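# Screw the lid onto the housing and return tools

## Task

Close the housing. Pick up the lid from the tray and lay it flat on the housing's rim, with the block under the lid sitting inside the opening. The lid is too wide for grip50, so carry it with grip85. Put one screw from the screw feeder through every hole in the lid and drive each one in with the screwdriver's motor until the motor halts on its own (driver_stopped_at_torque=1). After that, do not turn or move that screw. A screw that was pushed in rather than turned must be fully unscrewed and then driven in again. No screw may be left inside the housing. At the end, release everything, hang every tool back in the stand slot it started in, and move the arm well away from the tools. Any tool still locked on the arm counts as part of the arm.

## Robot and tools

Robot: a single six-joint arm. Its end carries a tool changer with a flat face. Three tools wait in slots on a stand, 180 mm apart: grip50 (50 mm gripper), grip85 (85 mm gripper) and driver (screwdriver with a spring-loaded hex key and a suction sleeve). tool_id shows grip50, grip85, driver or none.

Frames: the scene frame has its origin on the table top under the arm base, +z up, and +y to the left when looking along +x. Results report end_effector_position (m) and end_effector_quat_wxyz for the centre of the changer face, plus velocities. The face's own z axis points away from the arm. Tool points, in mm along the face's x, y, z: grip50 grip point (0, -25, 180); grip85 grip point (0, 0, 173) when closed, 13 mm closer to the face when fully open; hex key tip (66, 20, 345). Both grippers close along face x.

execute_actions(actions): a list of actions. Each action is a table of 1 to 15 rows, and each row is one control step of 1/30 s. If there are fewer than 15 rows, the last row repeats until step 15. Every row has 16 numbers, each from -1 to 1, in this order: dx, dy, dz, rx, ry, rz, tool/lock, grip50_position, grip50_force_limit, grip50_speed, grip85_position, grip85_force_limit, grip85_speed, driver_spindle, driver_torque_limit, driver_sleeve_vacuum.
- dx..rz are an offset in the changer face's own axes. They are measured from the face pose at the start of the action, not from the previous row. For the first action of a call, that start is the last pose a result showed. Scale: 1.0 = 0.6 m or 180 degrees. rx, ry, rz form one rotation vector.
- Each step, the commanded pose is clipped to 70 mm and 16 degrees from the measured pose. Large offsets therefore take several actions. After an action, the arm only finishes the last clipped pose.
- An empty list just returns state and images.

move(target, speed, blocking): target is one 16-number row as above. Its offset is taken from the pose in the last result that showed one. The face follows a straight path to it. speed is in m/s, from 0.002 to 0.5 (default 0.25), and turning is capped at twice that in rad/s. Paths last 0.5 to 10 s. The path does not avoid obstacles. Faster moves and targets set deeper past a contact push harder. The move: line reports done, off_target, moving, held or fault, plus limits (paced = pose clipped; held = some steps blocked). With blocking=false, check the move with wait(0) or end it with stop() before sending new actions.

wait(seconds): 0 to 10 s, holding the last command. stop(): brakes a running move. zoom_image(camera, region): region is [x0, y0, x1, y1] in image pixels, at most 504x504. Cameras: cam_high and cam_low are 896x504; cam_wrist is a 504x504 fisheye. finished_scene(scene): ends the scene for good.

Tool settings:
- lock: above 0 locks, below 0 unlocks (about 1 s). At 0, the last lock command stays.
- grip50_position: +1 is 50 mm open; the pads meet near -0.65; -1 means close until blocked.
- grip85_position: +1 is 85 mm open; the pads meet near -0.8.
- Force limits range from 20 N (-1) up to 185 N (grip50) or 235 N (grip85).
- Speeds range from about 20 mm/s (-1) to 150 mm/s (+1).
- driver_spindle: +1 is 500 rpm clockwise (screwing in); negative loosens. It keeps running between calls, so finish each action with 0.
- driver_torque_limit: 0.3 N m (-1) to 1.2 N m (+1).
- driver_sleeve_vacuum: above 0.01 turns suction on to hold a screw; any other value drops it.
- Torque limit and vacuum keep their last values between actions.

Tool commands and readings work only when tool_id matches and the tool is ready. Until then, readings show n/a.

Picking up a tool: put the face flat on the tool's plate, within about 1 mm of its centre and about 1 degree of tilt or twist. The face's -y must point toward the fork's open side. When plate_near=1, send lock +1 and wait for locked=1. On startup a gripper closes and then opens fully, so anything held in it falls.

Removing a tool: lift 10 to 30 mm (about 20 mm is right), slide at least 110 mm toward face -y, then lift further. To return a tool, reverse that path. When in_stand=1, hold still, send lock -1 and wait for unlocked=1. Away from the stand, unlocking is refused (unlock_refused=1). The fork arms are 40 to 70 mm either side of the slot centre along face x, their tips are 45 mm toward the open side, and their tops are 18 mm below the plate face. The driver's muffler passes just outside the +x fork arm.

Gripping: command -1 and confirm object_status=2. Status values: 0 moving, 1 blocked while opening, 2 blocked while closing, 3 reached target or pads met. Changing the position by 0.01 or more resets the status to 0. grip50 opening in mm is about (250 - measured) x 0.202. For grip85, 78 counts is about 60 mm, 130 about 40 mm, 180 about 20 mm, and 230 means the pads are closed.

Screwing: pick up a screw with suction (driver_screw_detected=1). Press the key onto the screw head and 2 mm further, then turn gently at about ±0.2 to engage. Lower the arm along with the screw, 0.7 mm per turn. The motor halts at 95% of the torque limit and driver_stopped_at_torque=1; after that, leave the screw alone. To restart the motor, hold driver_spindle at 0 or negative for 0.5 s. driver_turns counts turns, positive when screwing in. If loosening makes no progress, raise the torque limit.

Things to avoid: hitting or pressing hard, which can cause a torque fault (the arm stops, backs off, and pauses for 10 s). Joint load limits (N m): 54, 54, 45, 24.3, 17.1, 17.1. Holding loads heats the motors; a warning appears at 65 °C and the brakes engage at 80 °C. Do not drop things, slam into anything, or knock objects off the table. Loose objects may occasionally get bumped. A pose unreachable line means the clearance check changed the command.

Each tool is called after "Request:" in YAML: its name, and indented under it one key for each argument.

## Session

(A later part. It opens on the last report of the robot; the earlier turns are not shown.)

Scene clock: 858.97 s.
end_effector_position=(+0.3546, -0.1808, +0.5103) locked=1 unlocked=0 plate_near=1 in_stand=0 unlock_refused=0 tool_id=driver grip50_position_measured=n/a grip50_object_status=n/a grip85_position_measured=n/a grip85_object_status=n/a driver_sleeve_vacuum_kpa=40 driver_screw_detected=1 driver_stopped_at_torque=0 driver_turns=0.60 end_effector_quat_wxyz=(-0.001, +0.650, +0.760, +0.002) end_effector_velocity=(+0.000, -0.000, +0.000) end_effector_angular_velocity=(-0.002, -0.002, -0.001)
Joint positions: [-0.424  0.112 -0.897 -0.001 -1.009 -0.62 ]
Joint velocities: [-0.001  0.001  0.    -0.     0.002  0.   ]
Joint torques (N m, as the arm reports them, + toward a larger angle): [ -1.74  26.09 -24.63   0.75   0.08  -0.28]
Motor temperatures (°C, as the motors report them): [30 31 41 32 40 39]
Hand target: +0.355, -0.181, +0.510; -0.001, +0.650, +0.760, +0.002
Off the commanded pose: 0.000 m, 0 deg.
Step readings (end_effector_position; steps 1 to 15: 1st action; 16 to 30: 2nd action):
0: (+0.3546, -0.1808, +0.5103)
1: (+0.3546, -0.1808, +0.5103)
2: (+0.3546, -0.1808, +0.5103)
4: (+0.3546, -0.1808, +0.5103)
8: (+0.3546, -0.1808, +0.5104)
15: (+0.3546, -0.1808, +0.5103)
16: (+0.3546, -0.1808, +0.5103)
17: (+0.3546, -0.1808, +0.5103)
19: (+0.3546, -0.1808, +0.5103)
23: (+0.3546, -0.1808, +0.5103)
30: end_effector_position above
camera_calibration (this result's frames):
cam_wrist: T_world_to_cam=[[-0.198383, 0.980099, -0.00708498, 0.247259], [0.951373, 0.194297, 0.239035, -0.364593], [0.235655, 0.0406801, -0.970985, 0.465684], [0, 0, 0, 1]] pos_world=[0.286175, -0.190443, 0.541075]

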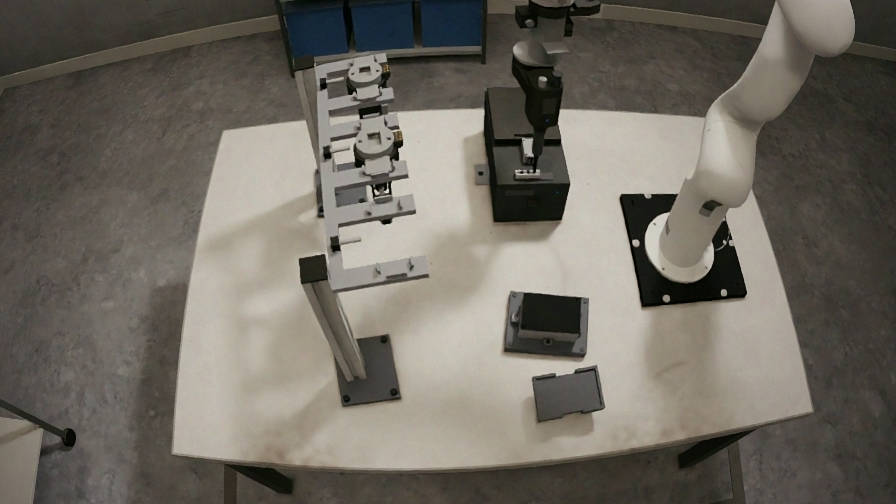

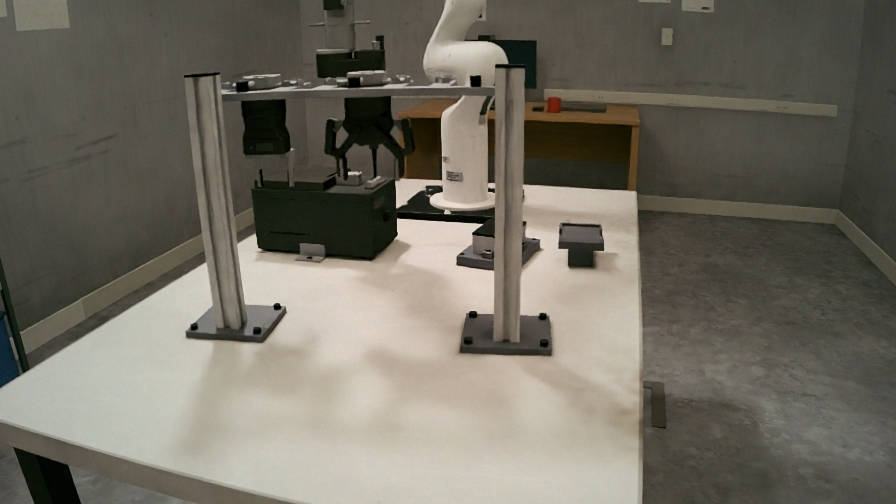

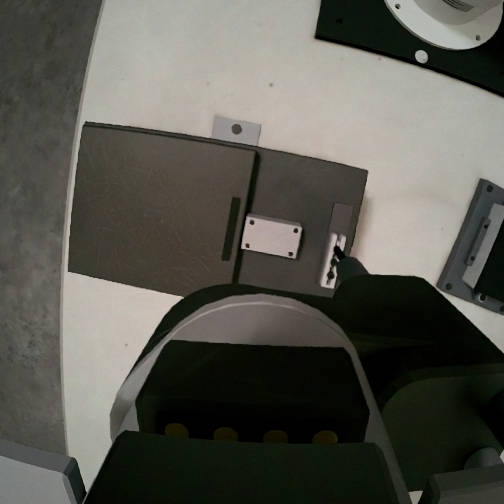

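Sealed already. Pick pose (0.3546,−0.1808,0.5103). Lift straight.

Request:
move:
  target: [0,0,-0.06,0,0,0,0,1,0,0,1,0,0,0,-0.25,1]
  speed: 0.04

Request:
zoom_image:
  camera: "cam_low"
  region: [340,130,410,200]

Scene clock: 866.87 s.
end_effector_position=(+0.3546, -0.1809, +0.5462) locked=1 unlocked=0 plate_near=1 in_stand=0 unlock_refused=0 tool_id=driver grip50_position_measured=n/a grip50_object_status=n/a grip85_position_measured=n/a grip85_object_status=n/a driver_sleeve_vacuum_kpa=39 driver_screw_detected=1 driver_stopped_at_torque=0 driver_turns=0.60 end_effector_quat_wxyz=(-0.001, +0.650, +0.760, +0.002) end_effector_velocity=(+0.000, -0.000, +0.001) end_effector_angular_velocity=(+0.000, -0.002, -0.000)
Joint positions: [-0.424  0.129 -0.962 -0.001 -1.091 -0.62 ]
Joint velocities: [-0.     0.    -0.002  0.001 -0.001 -0.   ]
Joint torques (N m, as the arm reports them, + toward a larger angle): [ -2.23  25.96 -26.36   1.16  -0.22  -0.25]
Motor temperatures (°C, as the motors report them): [30 31 41 32 40 39]
Hand target: +0.355, -0.181, +0.546; -0.001, +0.650, +0.760, +0.002
Off the commanded pose: 0.000 m, 0 deg.
move: done
camera_calibration (this result's frames):
cam_wrist: T_world_to_cam=[[-0.198509, 0.980075, -0.00691516, 0.247593], [0.951383, 0.194384, 0.238926, -0.373077], [0.235509, 0.04085, -0.971013, 0.500604], [0, 0, 0, 1]] pos_world=[0.286191, -0.190589, 0.576943]

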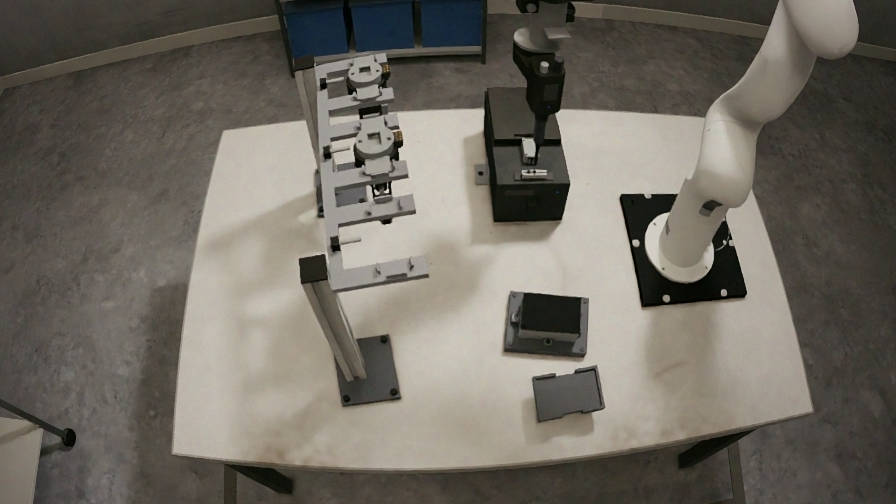

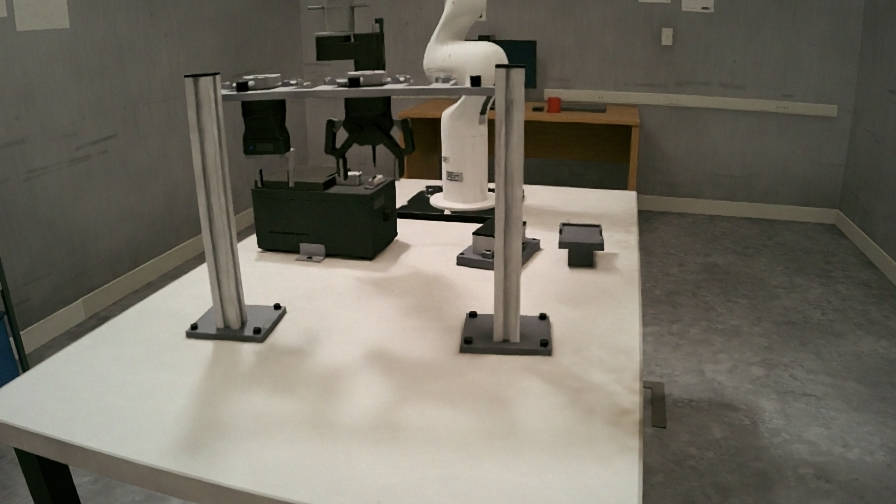

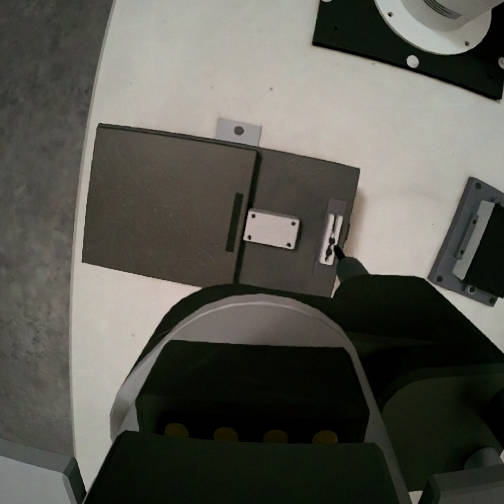

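Region (340, 130, 410, 200) of cam_low's 896x504 image, scaled by 7.200, with more detail than that image has.

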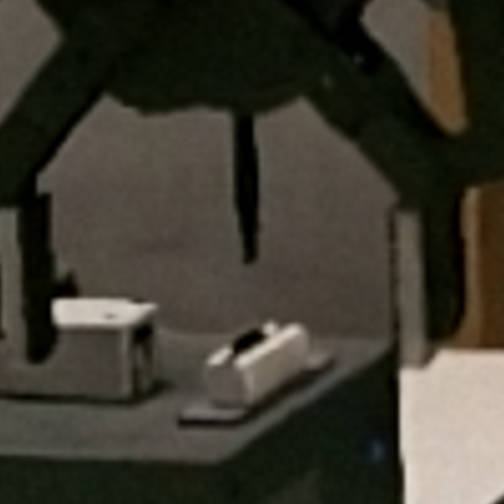

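Request:
move:
  target: [0.43,-0.0622,0.127,0,0,0,0,1,0,0,1,0,0,0,-0.25,1]
  speed: 0.2

Request:
zoom_image:
  camera: "cam_wrist"
  region: [260,150,420,310]

Scene clock: 899.10 s.
end_effector_position=(+0.2777, +0.0684, +0.4713) locked=1 unlocked=0 plate_near=1 in_stand=0 unlock_refused=0 tool_id=driver grip50_position_measured=n/a grip50_object_status=n/a grip85_position_measured=n/a grip85_object_status=n/a driver_sleeve_vacuum_kpa=39 driver_screw_detected=1 driver_stopped_at_torque=0 driver_turns=0.60 end_effector_quat_wxyz=(-0.002, +0.650, +0.760, +0.002) end_effector_velocity=(-0.001, +0.001, -0.000) end_effector_angular_velocity=(-0.002, +0.001, -0.001)
Joint positions: [ 0.29   0.395 -0.584  0.001 -0.98   0.093]
Joint velocities: [ 0.004  0.     0.001 -0.002 -0.001  0.006]
Joint torques (N m, as the arm reports them, + toward a larger angle): [ -2.38   9.9  -25.89   1.2    0.48  -0.33]
Motor temperatures (°C, as the motors report them): [30 31 42 32 40 39]
Hand target: +0.278, +0.069, +0.471; -0.002, +0.650, +0.760, +0.002
Off the commanded pose: 0.000 m, 0 deg.
move: done
camera_calibration (this result's frames):
cam_wrist: T_world_to_cam=[[-0.198146, 0.980156, -0.00573622, -0.013254], [0.95163, 0.193775, 0.238435, -0.330313], [0.234815, 0.0417861, -0.971142, 0.435963], [0, 0, 0, 1]] pos_world=[0.209339, 0.05878, 0.502064]

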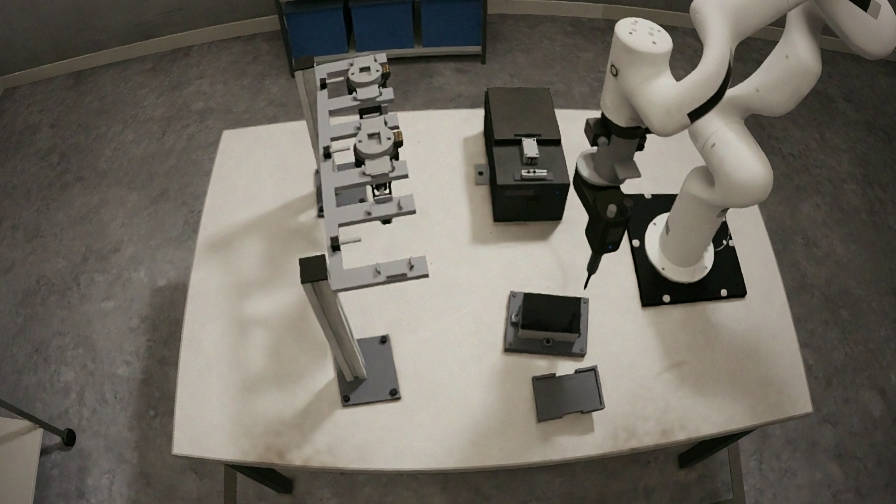

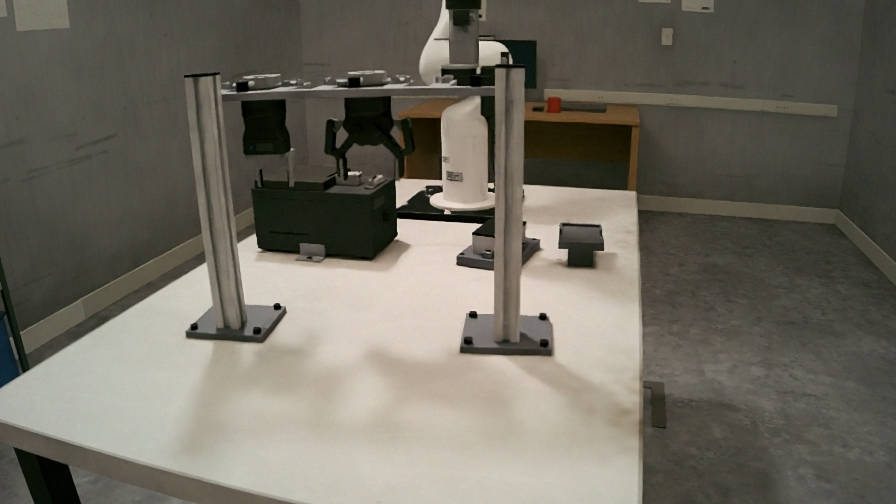

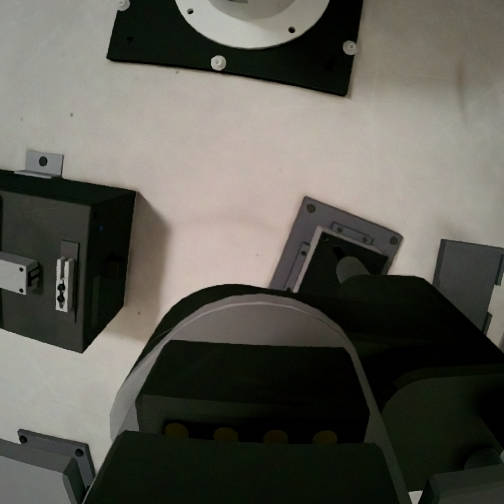

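Region (260, 150, 420, 310) of cam_wrist's 504x504 image, scaled by 3.150, with more detail than that image has.

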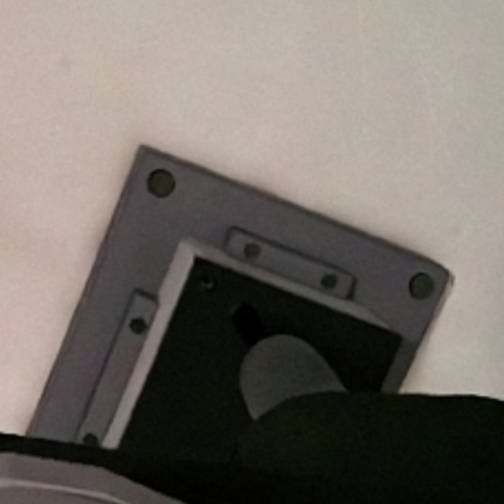

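Request:
move:
  target: [-0.0033,0.0048,0.05,0,0,0,0,1,0,0,1,0,0,0,-0.25,1]
  speed: 0.06

Request:
zoom_image:
  camera: "cam_wrist"
  region: [300,210,370,280]

Request:
zoom_image:
  camera: "cam_high"
  region: [540,260,620,320]

Scene clock: 912.53 s.
end_effector_position=(+0.2809, +0.0671, +0.4414) locked=1 unlocked=0 plate_near=1 in_stand=0 unlock_refused=0 tool_id=driver grip50_position_measured=n/a grip50_object_status=n/a grip85_position_measured=n/a grip85_object_status=n/a driver_sleeve_vacuum_kpa=39 driver_screw_detected=1 driver_stopped_at_torque=0 driver_turns=0.60 end_effector_quat_wxyz=(-0.002, +0.650, +0.760, +0.002) end_effector_velocity=(+0.000, -0.000, -0.001) end_effector_angular_velocity=(-0.000, +0.001, -0.001)
Joint positions: [ 0.282  0.359 -0.54   0.001 -0.899  0.086]
Joint velocities: [-0.001 -0.002  0.001  0.     0.002  0.   ]
Joint torques (N m, as the arm reports them, + toward a larger angle): [ -1.82  11.22 -25.35   1.08   0.52  -0.23]
Motor temperatures (°C, as the motors report them): [30 31 42 32 40 39]
Hand target: +0.281, +0.067, +0.441; -0.002, +0.650, +0.760, +0.002
Off the commanded pose: 0.000 m, 0 deg.
move: done
camera_calibration (this result's frames):
cam_wrist: T_world_to_cam=[[-0.198027, 0.980179, -0.00581142, -0.0114606], [0.951583, 0.193665, 0.238714, -0.326056], [0.235108, 0.0417417, -0.971073, 0.406201], [0, 0, 0, 1]] pos_world=[0.212499, 0.0574235, 0.472218]

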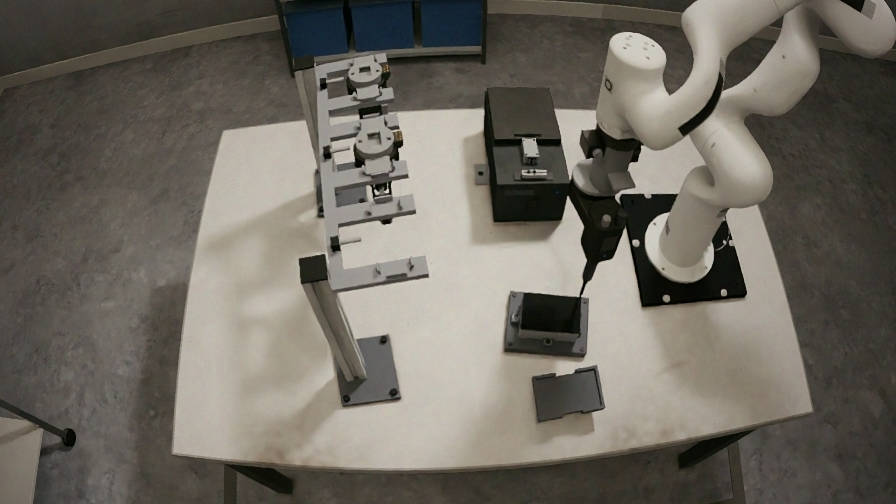

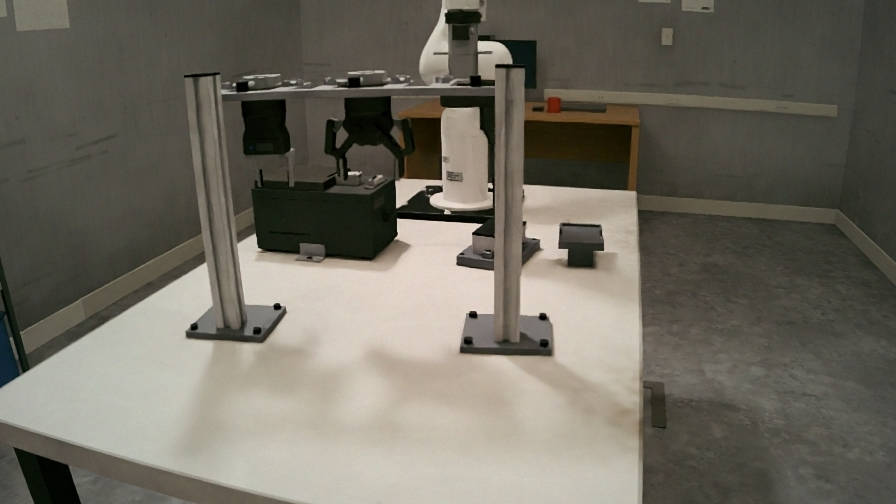

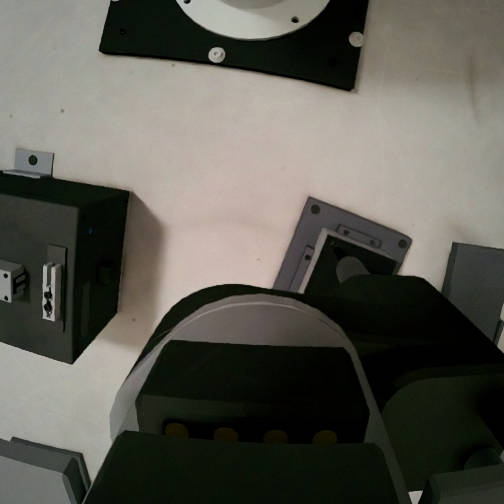

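Region (300, 210, 370, 280) of cam_wrist's 504x504 image, scaled by 7.200, with more detail than that image has.

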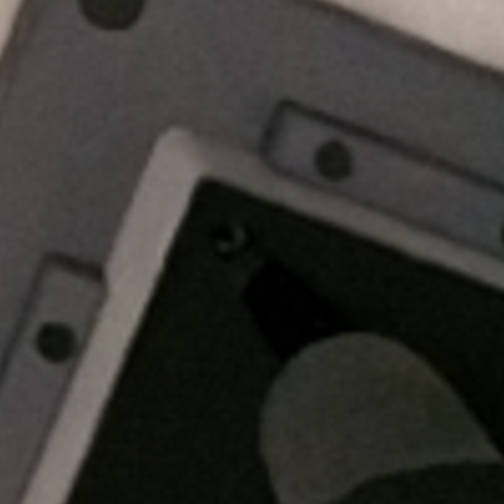

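Region (540, 260, 620, 320) of cam_high's 896x504 image, scaled by 6.300, with more detail than that image has; it fills the top 378 rows of this view, and the rest is white.

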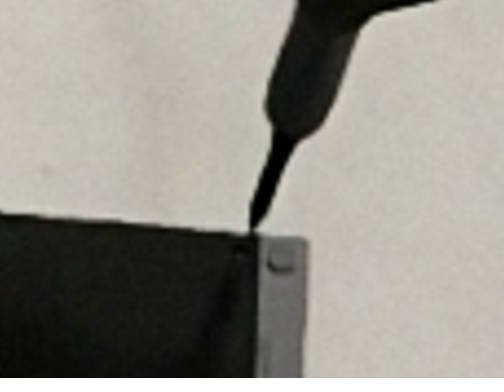

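Request:
move:
  target: [0,0,0.022,0,0,0,0,1,0,0,1,0,0,0,-0.25,1]
  speed: 0.04

Request:
zoom_image:
  camera: "cam_wrist"
  region: [300,210,370,280]

Request:
zoom_image:
  camera: "cam_high"
  region: [540,260,620,320]

Scene clock: 920.30 s.
end_effector_position=(+0.2809, +0.0671, +0.4283) locked=1 unlocked=0 plate_near=1 in_stand=0 unlock_refused=0 tool_id=driver grip50_position_measured=n/a grip50_object_status=n/a grip85_position_measured=n/a grip85_object_status=n/a driver_sleeve_vacuum_kpa=39 driver_screw_detected=1 driver_stopped_at_torque=0 driver_turns=0.60 end_effector_quat_wxyz=(-0.002, +0.650, +0.760, +0.002) end_effector_velocity=(+0.001, +0.000, -0.000) end_effector_angular_velocity=(+0.001, -0.004, -0.000)
Joint positions: [ 0.282  0.344 -0.519  0.001 -0.863  0.086]
Joint velocities: [-0.    -0.     0.    -0.     0.004  0.   ]
Joint torques (N m, as the arm reports them, + toward a larger angle): [ -1.42  10.6  -25.56   0.86   0.46  -0.3 ]
Motor temperatures (°C, as the motors report them): [30 31 42 32 40 39]
Hand target: +0.281, +0.067, +0.428; -0.002, +0.650, +0.760, +0.002
Off the commanded pose: 0.000 m, 0 deg.
move: done
camera_calibration (this result's frames):
cam_wrist: T_world_to_cam=[[-0.197976, 0.98019, -0.0058433, -0.0115959], [0.951567, 0.193618, 0.238813, -0.322991], [0.235213, 0.0417188, -0.971048, 0.393431], [0, 0, 0, 1]] pos_world=[0.212511, 0.0574896, 0.459107]

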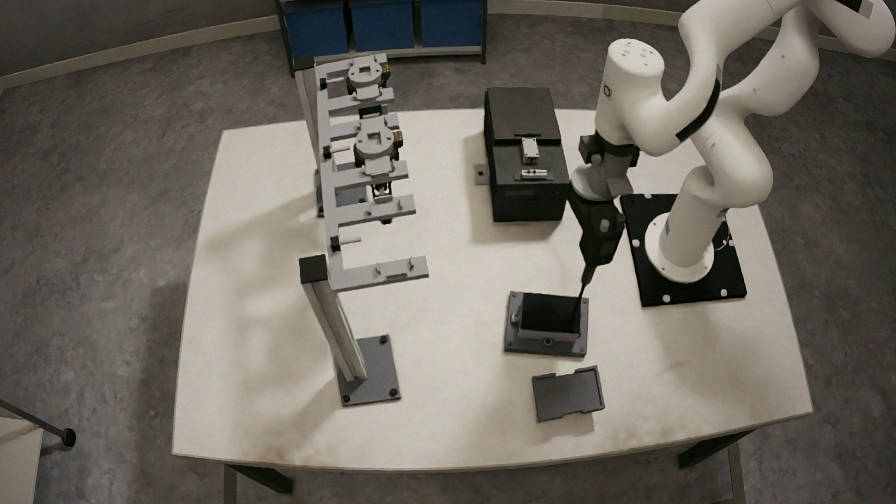

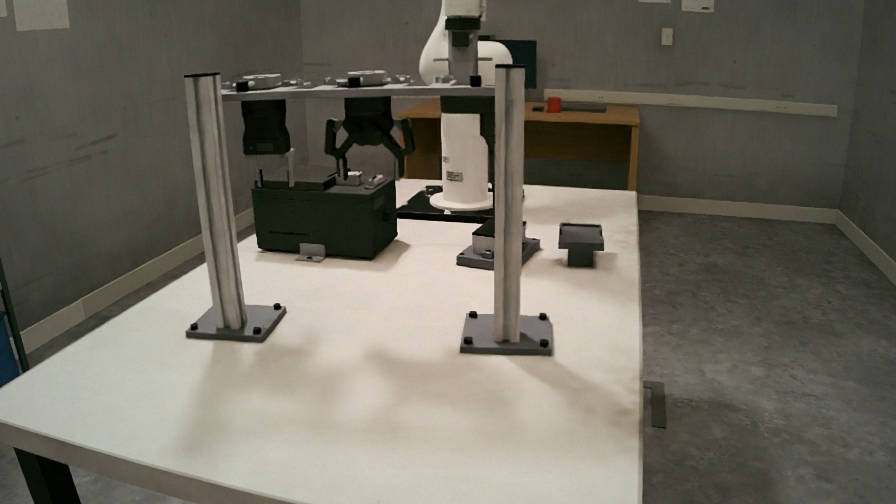

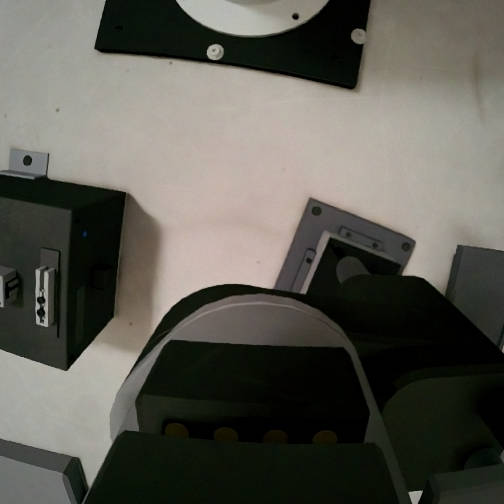

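Region (300, 210, 370, 280) of cam_wrist's 504x504 image, scaled by 7.200, with more detail than that image has.

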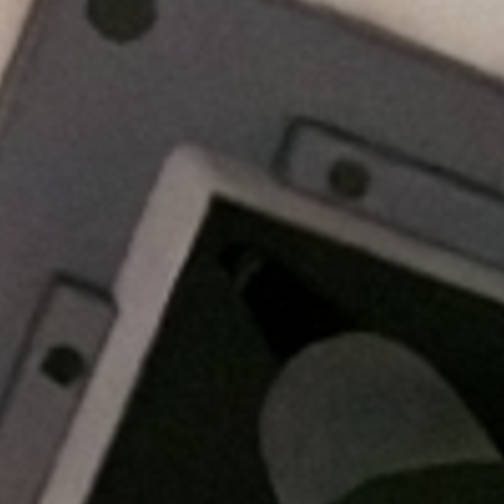

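Region (540, 260, 620, 320) of cam_high's 896x504 image, scaled by 6.300, with more detail than that image has; it fills the top 378 rows of this view, and the rest is white.

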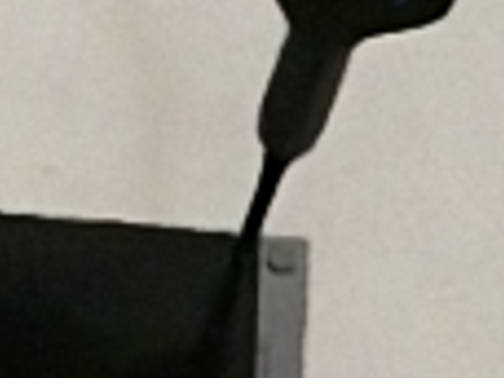

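Request:
move:
  target: [0,0,0.008,0,0,0,0,1,0,0,1,0,0,0,-0.25,1]
  speed: 0.01

Request:
zoom_image:
  camera: "cam_low"
  region: [450,200,550,270]

Scene clock: 930.73 s.
end_effector_position=(+0.2810, +0.0672, +0.4237) locked=1 unlocked=0 plate_near=1 in_stand=0 unlock_refused=0 tool_id=driver grip50_position_measured=n/a grip50_object_status=n/a grip85_position_measured=n/a grip85_object_status=n/a driver_sleeve_vacuum_kpa=39 driver_screw_detected=1 driver_stopped_at_torque=0 driver_turns=0.60 end_effector_quat_wxyz=(-0.002, +0.650, +0.760, +0.003) end_effector_velocity=(-0.000, -0.000, -0.001) end_effector_angular_velocity=(-0.001, +0.001, +0.000)
Joint positions: [ 0.282  0.338 -0.512  0.001 -0.85   0.086]
Joint velocities: [-0.    -0.002  0.002 -0.     0.003  0.   ]
Joint torques (N m, as the arm reports them, + toward a larger angle): [ -1.45  11.59 -24.37   0.75   0.13  -0.2 ]
Motor temperatures (°C, as the motors report them): [30 31 42 32 40 39]
Hand target: +0.281, +0.067, +0.424; -0.002, +0.650, +0.760, +0.002
Off the commanded pose: 0.000 m, 0 deg.
move: done
camera_calibration (this result's frames):
cam_wrist: T_world_to_cam=[[-0.197903, 0.980204, -0.0058399, -0.0116666], [0.951455, 0.193525, 0.239337, -0.322161], [0.235729, 0.0418092, -0.970919, 0.388661], [0, 0, 0, 1]] pos_world=[0.212594, 0.0575322, 0.454396]

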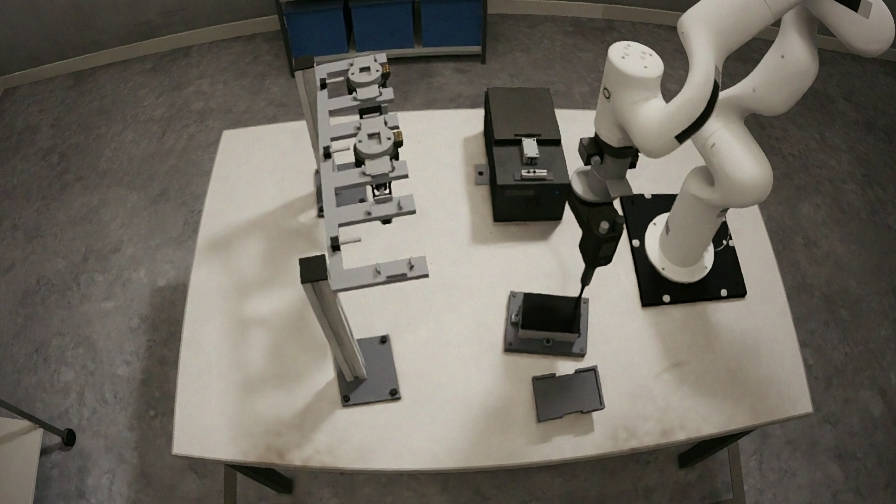

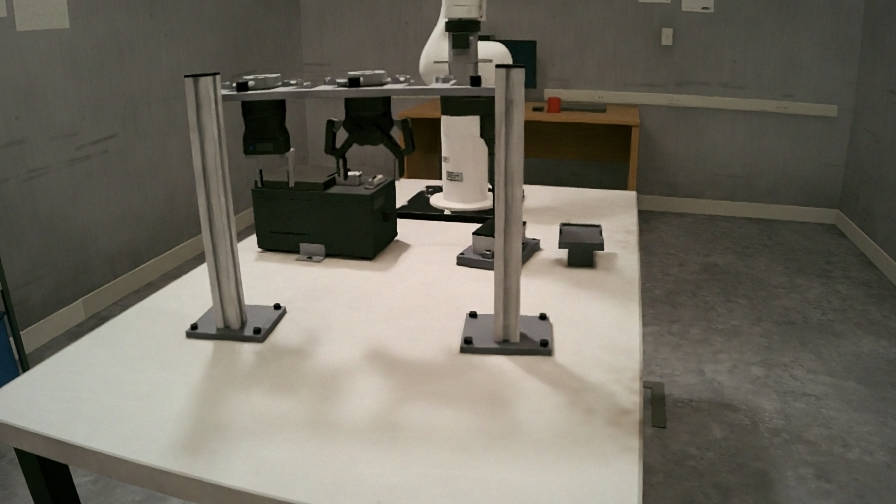

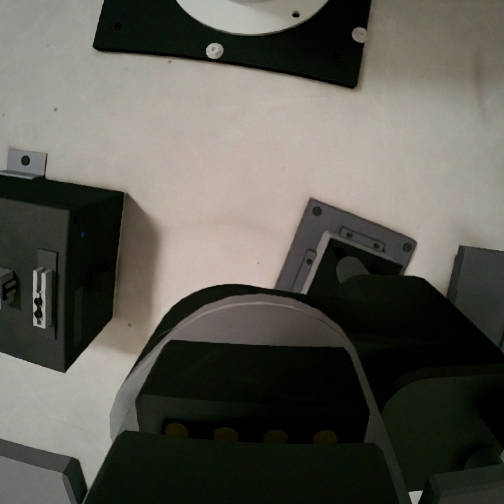

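Region (450, 200, 550, 270) of cam_low's 896x504 image, scaled by 5.040, with more detail than that image has; it fills the top 353 rows of this view, and the rest is white.

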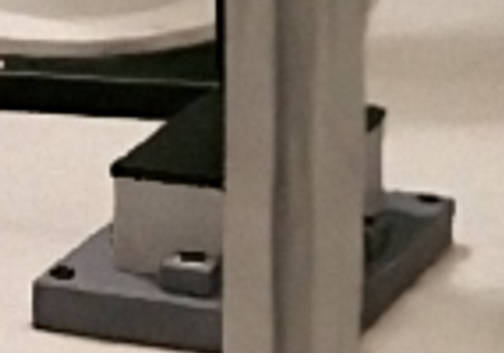

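Request:
zoom_image:
  camera: "cam_wrist"
  region: [310,220,360,270]

Request:
zoom_image:
  camera: "cam_high"
  region: [555,270,605,320]

Region (310, 220, 360, 270) of cam_wrist's 504x504 image, scaled by 10.080, with more detail than that image has.

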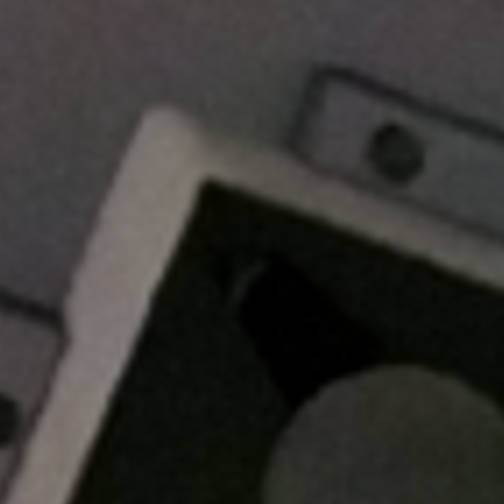

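Region (555, 270, 605, 320) of cam_high's 896x504 image, scaled by 10.080, with more detail than that image has.

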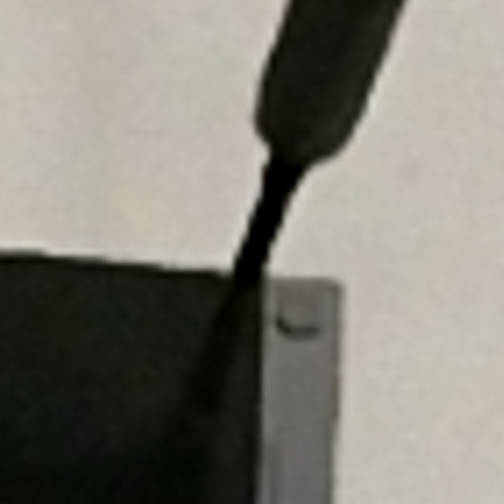

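Request:
execute_actions:
  actions:
    - [[0,0,0.002,0,0,0,0,1,0,0,1,0,0,0,-0.25,1]]
    - [[0,0,0,0,0,0,0,1,0,0,1,0,0,0,-0.25,1]]

Scene clock: 961.97 s.
end_effector_position=(+0.2810, +0.0672, +0.4225) locked=1 unlocked=0 plate_near=1 in_stand=0 unlock_refused=0 tool_id=driver grip50_position_measured=n/a grip50_object_status=n/a grip85_position_measured=n/a grip85_object_status=n/a driver_sleeve_vacuum_kpa=33 driver_screw_detected=1 driver_stopped_at_torque=0 driver_turns=0.60 end_effector_quat_wxyz=(-0.002, +0.650, +0.760, +0.003) end_effector_velocity=(+0.000, +0.000, +0.000) end_effector_angular_velocity=(+0.001, -0.001, +0.000)
Joint positions: [ 0.282  0.336 -0.51   0.001 -0.846  0.086]
Joint velocities: [ 0.     0.     0.     0.001  0.001 -0.   ]
Joint torques (N m, as the arm reports them, + toward a larger angle): [ -1.94  11.59 -24.82   0.83   0.46  -0.23]
Motor temperatures (°C, as the motors report them): [30 31 42 32 40 39]
Hand target: +0.281, +0.067, +0.422; -0.002, +0.650, +0.760, +0.003
Off the commanded pose: 0.000 m, 0 deg.
Step readings (end_effector_position; steps 1 to 15: 1st action; 16 to 30: 2nd action):
0: (+0.2809, +0.0672, +0.4235)
1: (+0.2809, +0.0672, +0.4235)
2: (+0.2810, +0.0672, +0.4234)
4: (+0.2810, +0.0672, +0.4229)
8: (+0.2810, +0.0672, +0.4225)
15: (+0.2810, +0.0672, +0.4225)
16: (+0.2810, +0.0672, +0.4225)
17: (+0.2810, +0.0672, +0.4225)
19: (+0.2810, +0.0672, +0.4225)
23: (+0.2810, +0.0672, +0.4225)
30: end_effector_position above
camera_calibration (this result's frames):
cam_wrist: T_world_to_cam=[[-0.1979, 0.980205, -0.005844, -0.0116779], [0.951455, 0.193522, 0.23934, -0.321878], [0.235733, 0.041805, -0.970918, 0.387501], [0, 0, 0, 1]] pos_world=[0.212595, 0.0575379, 0.453202]

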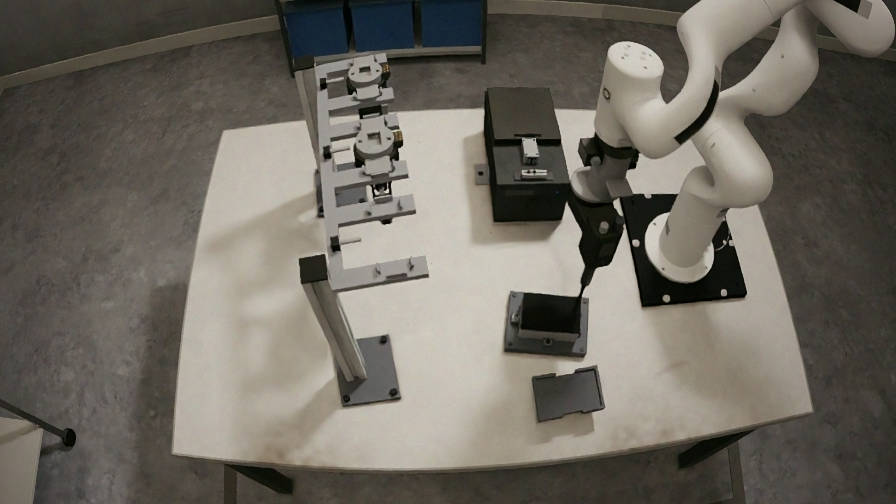

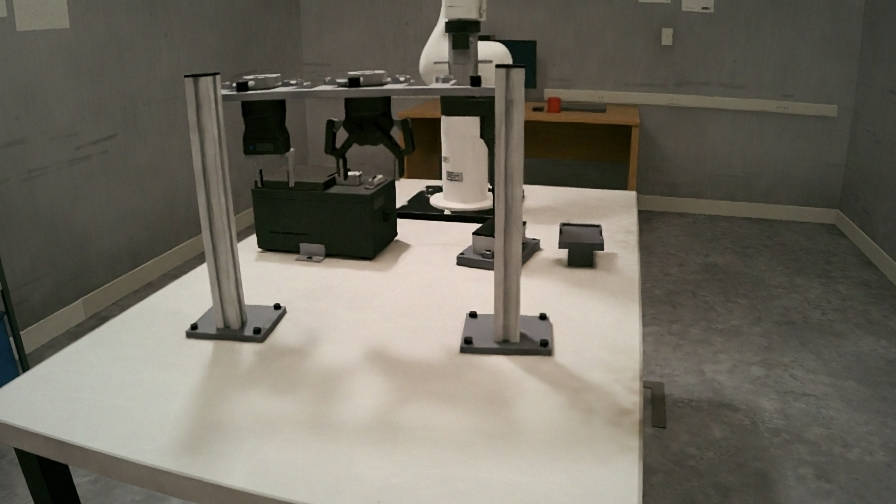

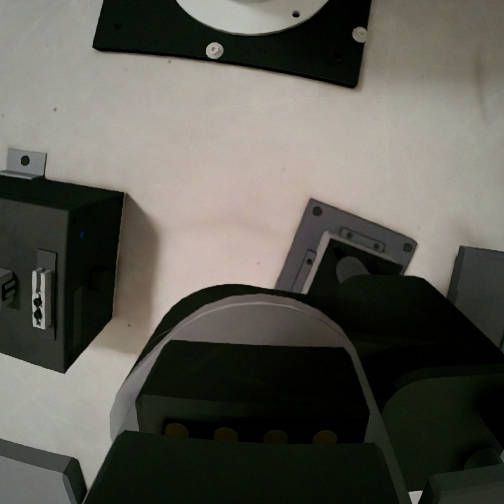

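Request:
execute_actions:
  actions:
    - [[0,0,0,0,0,0,0,1,0,0,1,0,0,0.2,0,1]]
    - [[0,0,0.001,0,0,0,0,1,0,0,1,0,0,0.2,0,1]]
    - [[0,0,0,0,0,0,0,1,0,0,1,0,0,0,0,1]]

Request:
zoom_image:
  camera: "cam_wrist"
  region: [310,220,360,270]

Scene clock: 979.60 s.
end_effector_position=(+0.2810, +0.0672, +0.4219) locked=1 unlocked=0 plate_near=1 in_stand=0 unlock_refused=0 tool_id=driver grip50_position_measured=n/a grip50_object_status=n/a grip85_position_measured=n/a grip85_object_status=n/a driver_sleeve_vacuum_kpa=33 driver_screw_detected=1 driver_stopped_at_torque=0 driver_turns=2.21 end_effector_quat_wxyz=(-0.002, +0.650, +0.760, +0.003) end_effector_velocity=(+0.000, -0.000, -0.000) end_effector_angular_velocity=(+0.000, -0.001, -0.001)
Joint positions: [ 0.282  0.335 -0.509  0.    -0.845  0.086]
Joint velocities: [-0.001  0.     0.001 -0.     0.001  0.   ]
Joint torques (N m, as the arm reports them, + toward a larger angle): [ -1.13  11.61 -25.07   0.43   0.37  -0.23]
Motor temperatures (°C, as the motors report them): [30 31 42 32 40 39]
Hand target: +0.281, +0.067, +0.422; -0.002, +0.650, +0.760, +0.003
Off the commanded pose: 0.000 m, 0 deg.
Step readings (end_effector_position; steps 1 to 15: 1st action; 16 to 30: 2nd action; 31 to 45: 3rd action):
0: (+0.2810, +0.0672, +0.4225)
1: (+0.2810, +0.0672, +0.4225)
2: (+0.2810, +0.0672, +0.4225)
4: (+0.2810, +0.0672, +0.4225)
8: (+0.2810, +0.0672, +0.4225)
15: (+0.2810, +0.0672, +0.4225)
16: (+0.2810, +0.0672, +0.4225)
17: (+0.2810, +0.0672, +0.4224)
19: (+0.2810, +0.0672, +0.4221)
23: (+0.2810, +0.0672, +0.4219)
30: (+0.2810, +0.0672, +0.4219)
31: (+0.2810, +0.0672, +0.4219)
32: (+0.2810, +0.0672, +0.4219)
34: (+0.2810, +0.0672, +0.4219)
38: (+0.2810, +0.0672, +0.4219)
45: end_effector_position above
camera_calibration (this result's frames):
cam_wrist: T_world_to_cam=[[-0.197897, 0.980205, -0.00584505, -0.0116846], [0.951451, 0.193519, 0.239358, -0.321747], [0.235751, 0.0418068, -0.970914, 0.386916], [0, 0, 0, 1]] pos_world=[0.212598, 0.0575416, 0.452606]

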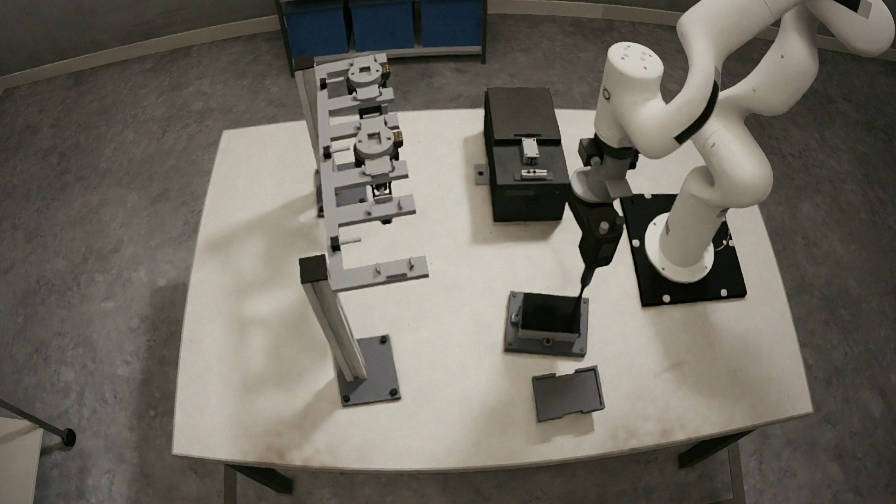

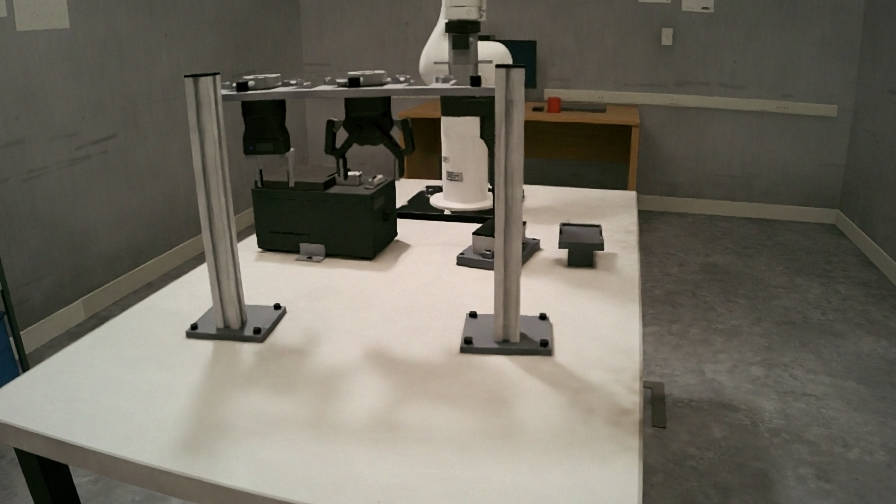

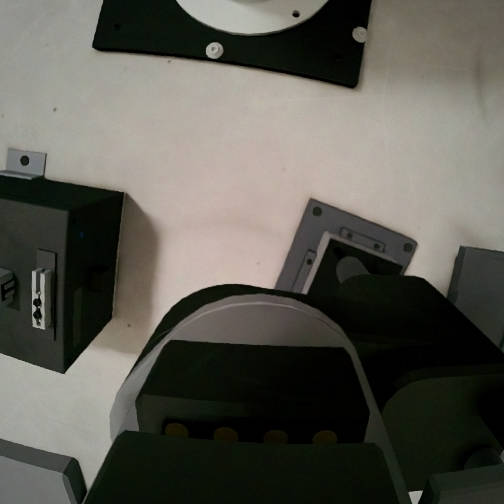

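Region (310, 220, 360, 270) of cam_wrist's 504x504 image, scaled by 10.080, with more detail than that image has.

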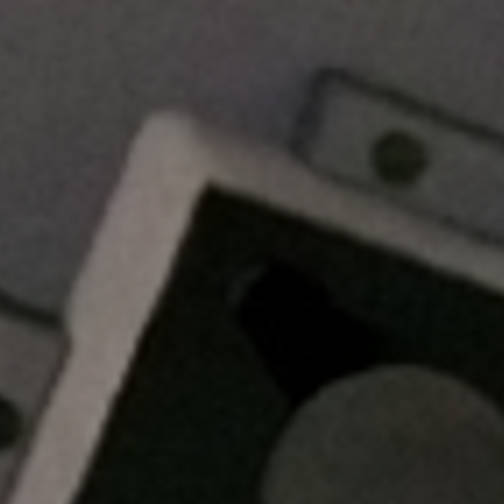

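Request:
execute_actions:
  actions:
    - [[0,0,0.001,0,0,0,0,1,0,0,1,0,0,0.2,0,1]]
    - [[0,0,0.001,0,0,0,0,1,0,0,1,0,0,0.2,0,1]]
    - [[0,0,0.001,0,0,0,0,1,0,0,1,0,0,0.2,0,1]]
    - [[0,0,0,0,0,0,0,1,0,0,1,0,0,0,0,1]]

Scene clock: 1008.73 s.
end_effector_position=(+0.2810, +0.0672, +0.4201) locked=1 unlocked=0 plate_near=1 in_stand=0 unlock_refused=0 tool_id=driver grip50_position_measured=n/a grip50_object_status=n/a grip85_position_measured=n/a grip85_object_status=n/a driver_sleeve_vacuum_kpa=32 driver_screw_detected=1 driver_stopped_at_torque=0 driver_turns=4.65 end_effector_quat_wxyz=(-0.002, +0.650, +0.760, +0.003) end_effector_velocity=(-0.000, +0.000, -0.000) end_effector_angular_velocity=(-0.000, +0.002, +0.001)
Joint positions: [ 0.282  0.333 -0.507  0.    -0.84   0.086]
Joint velocities: [ 0.001 -0.001 -0.     0.001 -0.001 -0.   ]
Joint torques (N m, as the arm reports them, + toward a larger angle): [ -2.45  11.54 -25.89   0.88   0.48  -0.23]
Motor temperatures (°C, as the motors report them): [30 30 42 32 40 39]
Hand target: +0.281, +0.067, +0.420; -0.002, +0.650, +0.760, +0.003
Off the commanded pose: 0.000 m, 0 deg.
Step readings (end_effector_position; steps 1 to 15: 1st action; 16 to 30: 2nd action; 31 to 45: 3rd action; 46 to 60: 4th action):
0: (+0.2810, +0.0672, +0.4219)
1: (+0.2810, +0.0672, +0.4219)
2: (+0.2810, +0.0672, +0.4218)
4: (+0.2810, +0.0672, +0.4215)
8: (+0.2810, +0.0672, +0.4213)
15: (+0.2810, +0.0672, +0.4213)
16: (+0.2810, +0.0672, +0.4213)
17: (+0.2810, +0.0672, +0.4212)
19: (+0.2810, +0.0672, +0.4209)
23: (+0.2810, +0.0672, +0.4207)
30: (+0.2810, +0.0672, +0.4207)
31: (+0.2810, +0.0672, +0.4207)
32: (+0.2810, +0.0672, +0.4206)
34: (+0.2810, +0.0672, +0.4203)
38: (+0.2810, +0.0672, +0.4201)
45: (+0.2810, +0.0672, +0.4201)
46: (+0.2810, +0.0672, +0.4201)
47: (+0.2810, +0.0672, +0.4201)
49: (+0.2810, +0.0672, +0.4201)
53: (+0.2810, +0.0672, +0.4201)
60: end_effector_position above
camera_calibration (this result's frames):
cam_wrist: T_world_to_cam=[[-0.197888, 0.980207, -0.00584897, -0.0117038], [0.951442, 0.19351, 0.239401, -0.321345], [0.235794, 0.0418097, -0.970903, 0.385164], [0, 0, 0, 1]] pos_world=[0.212606, 0.0575519, 0.450818]

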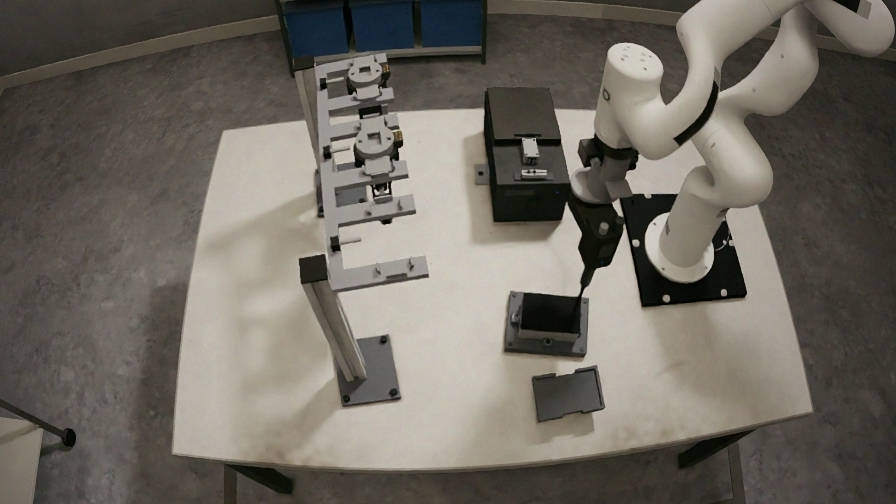

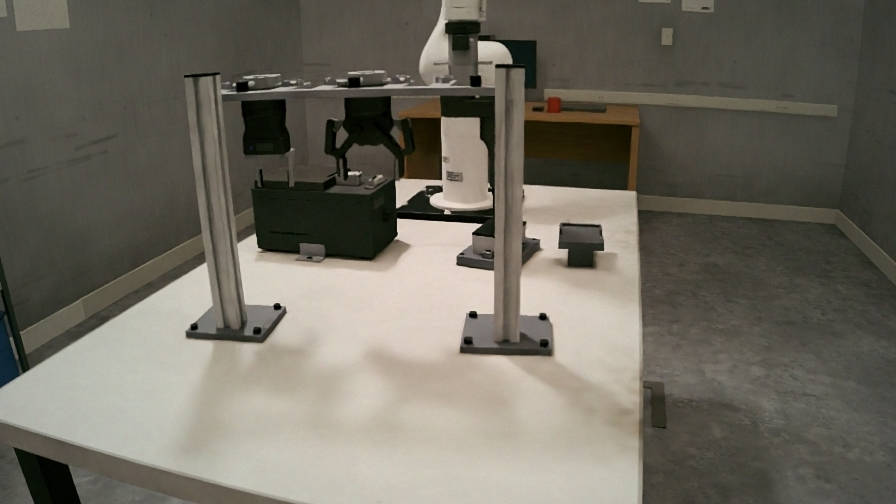

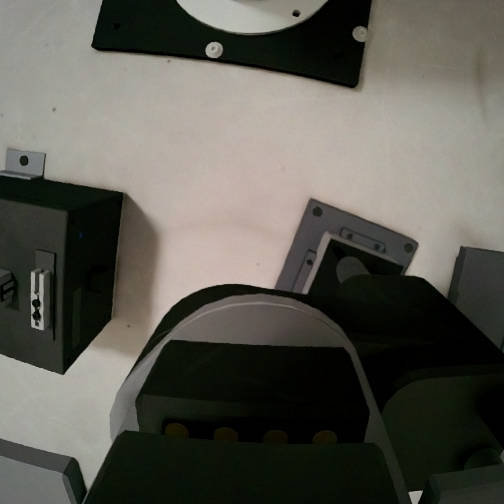

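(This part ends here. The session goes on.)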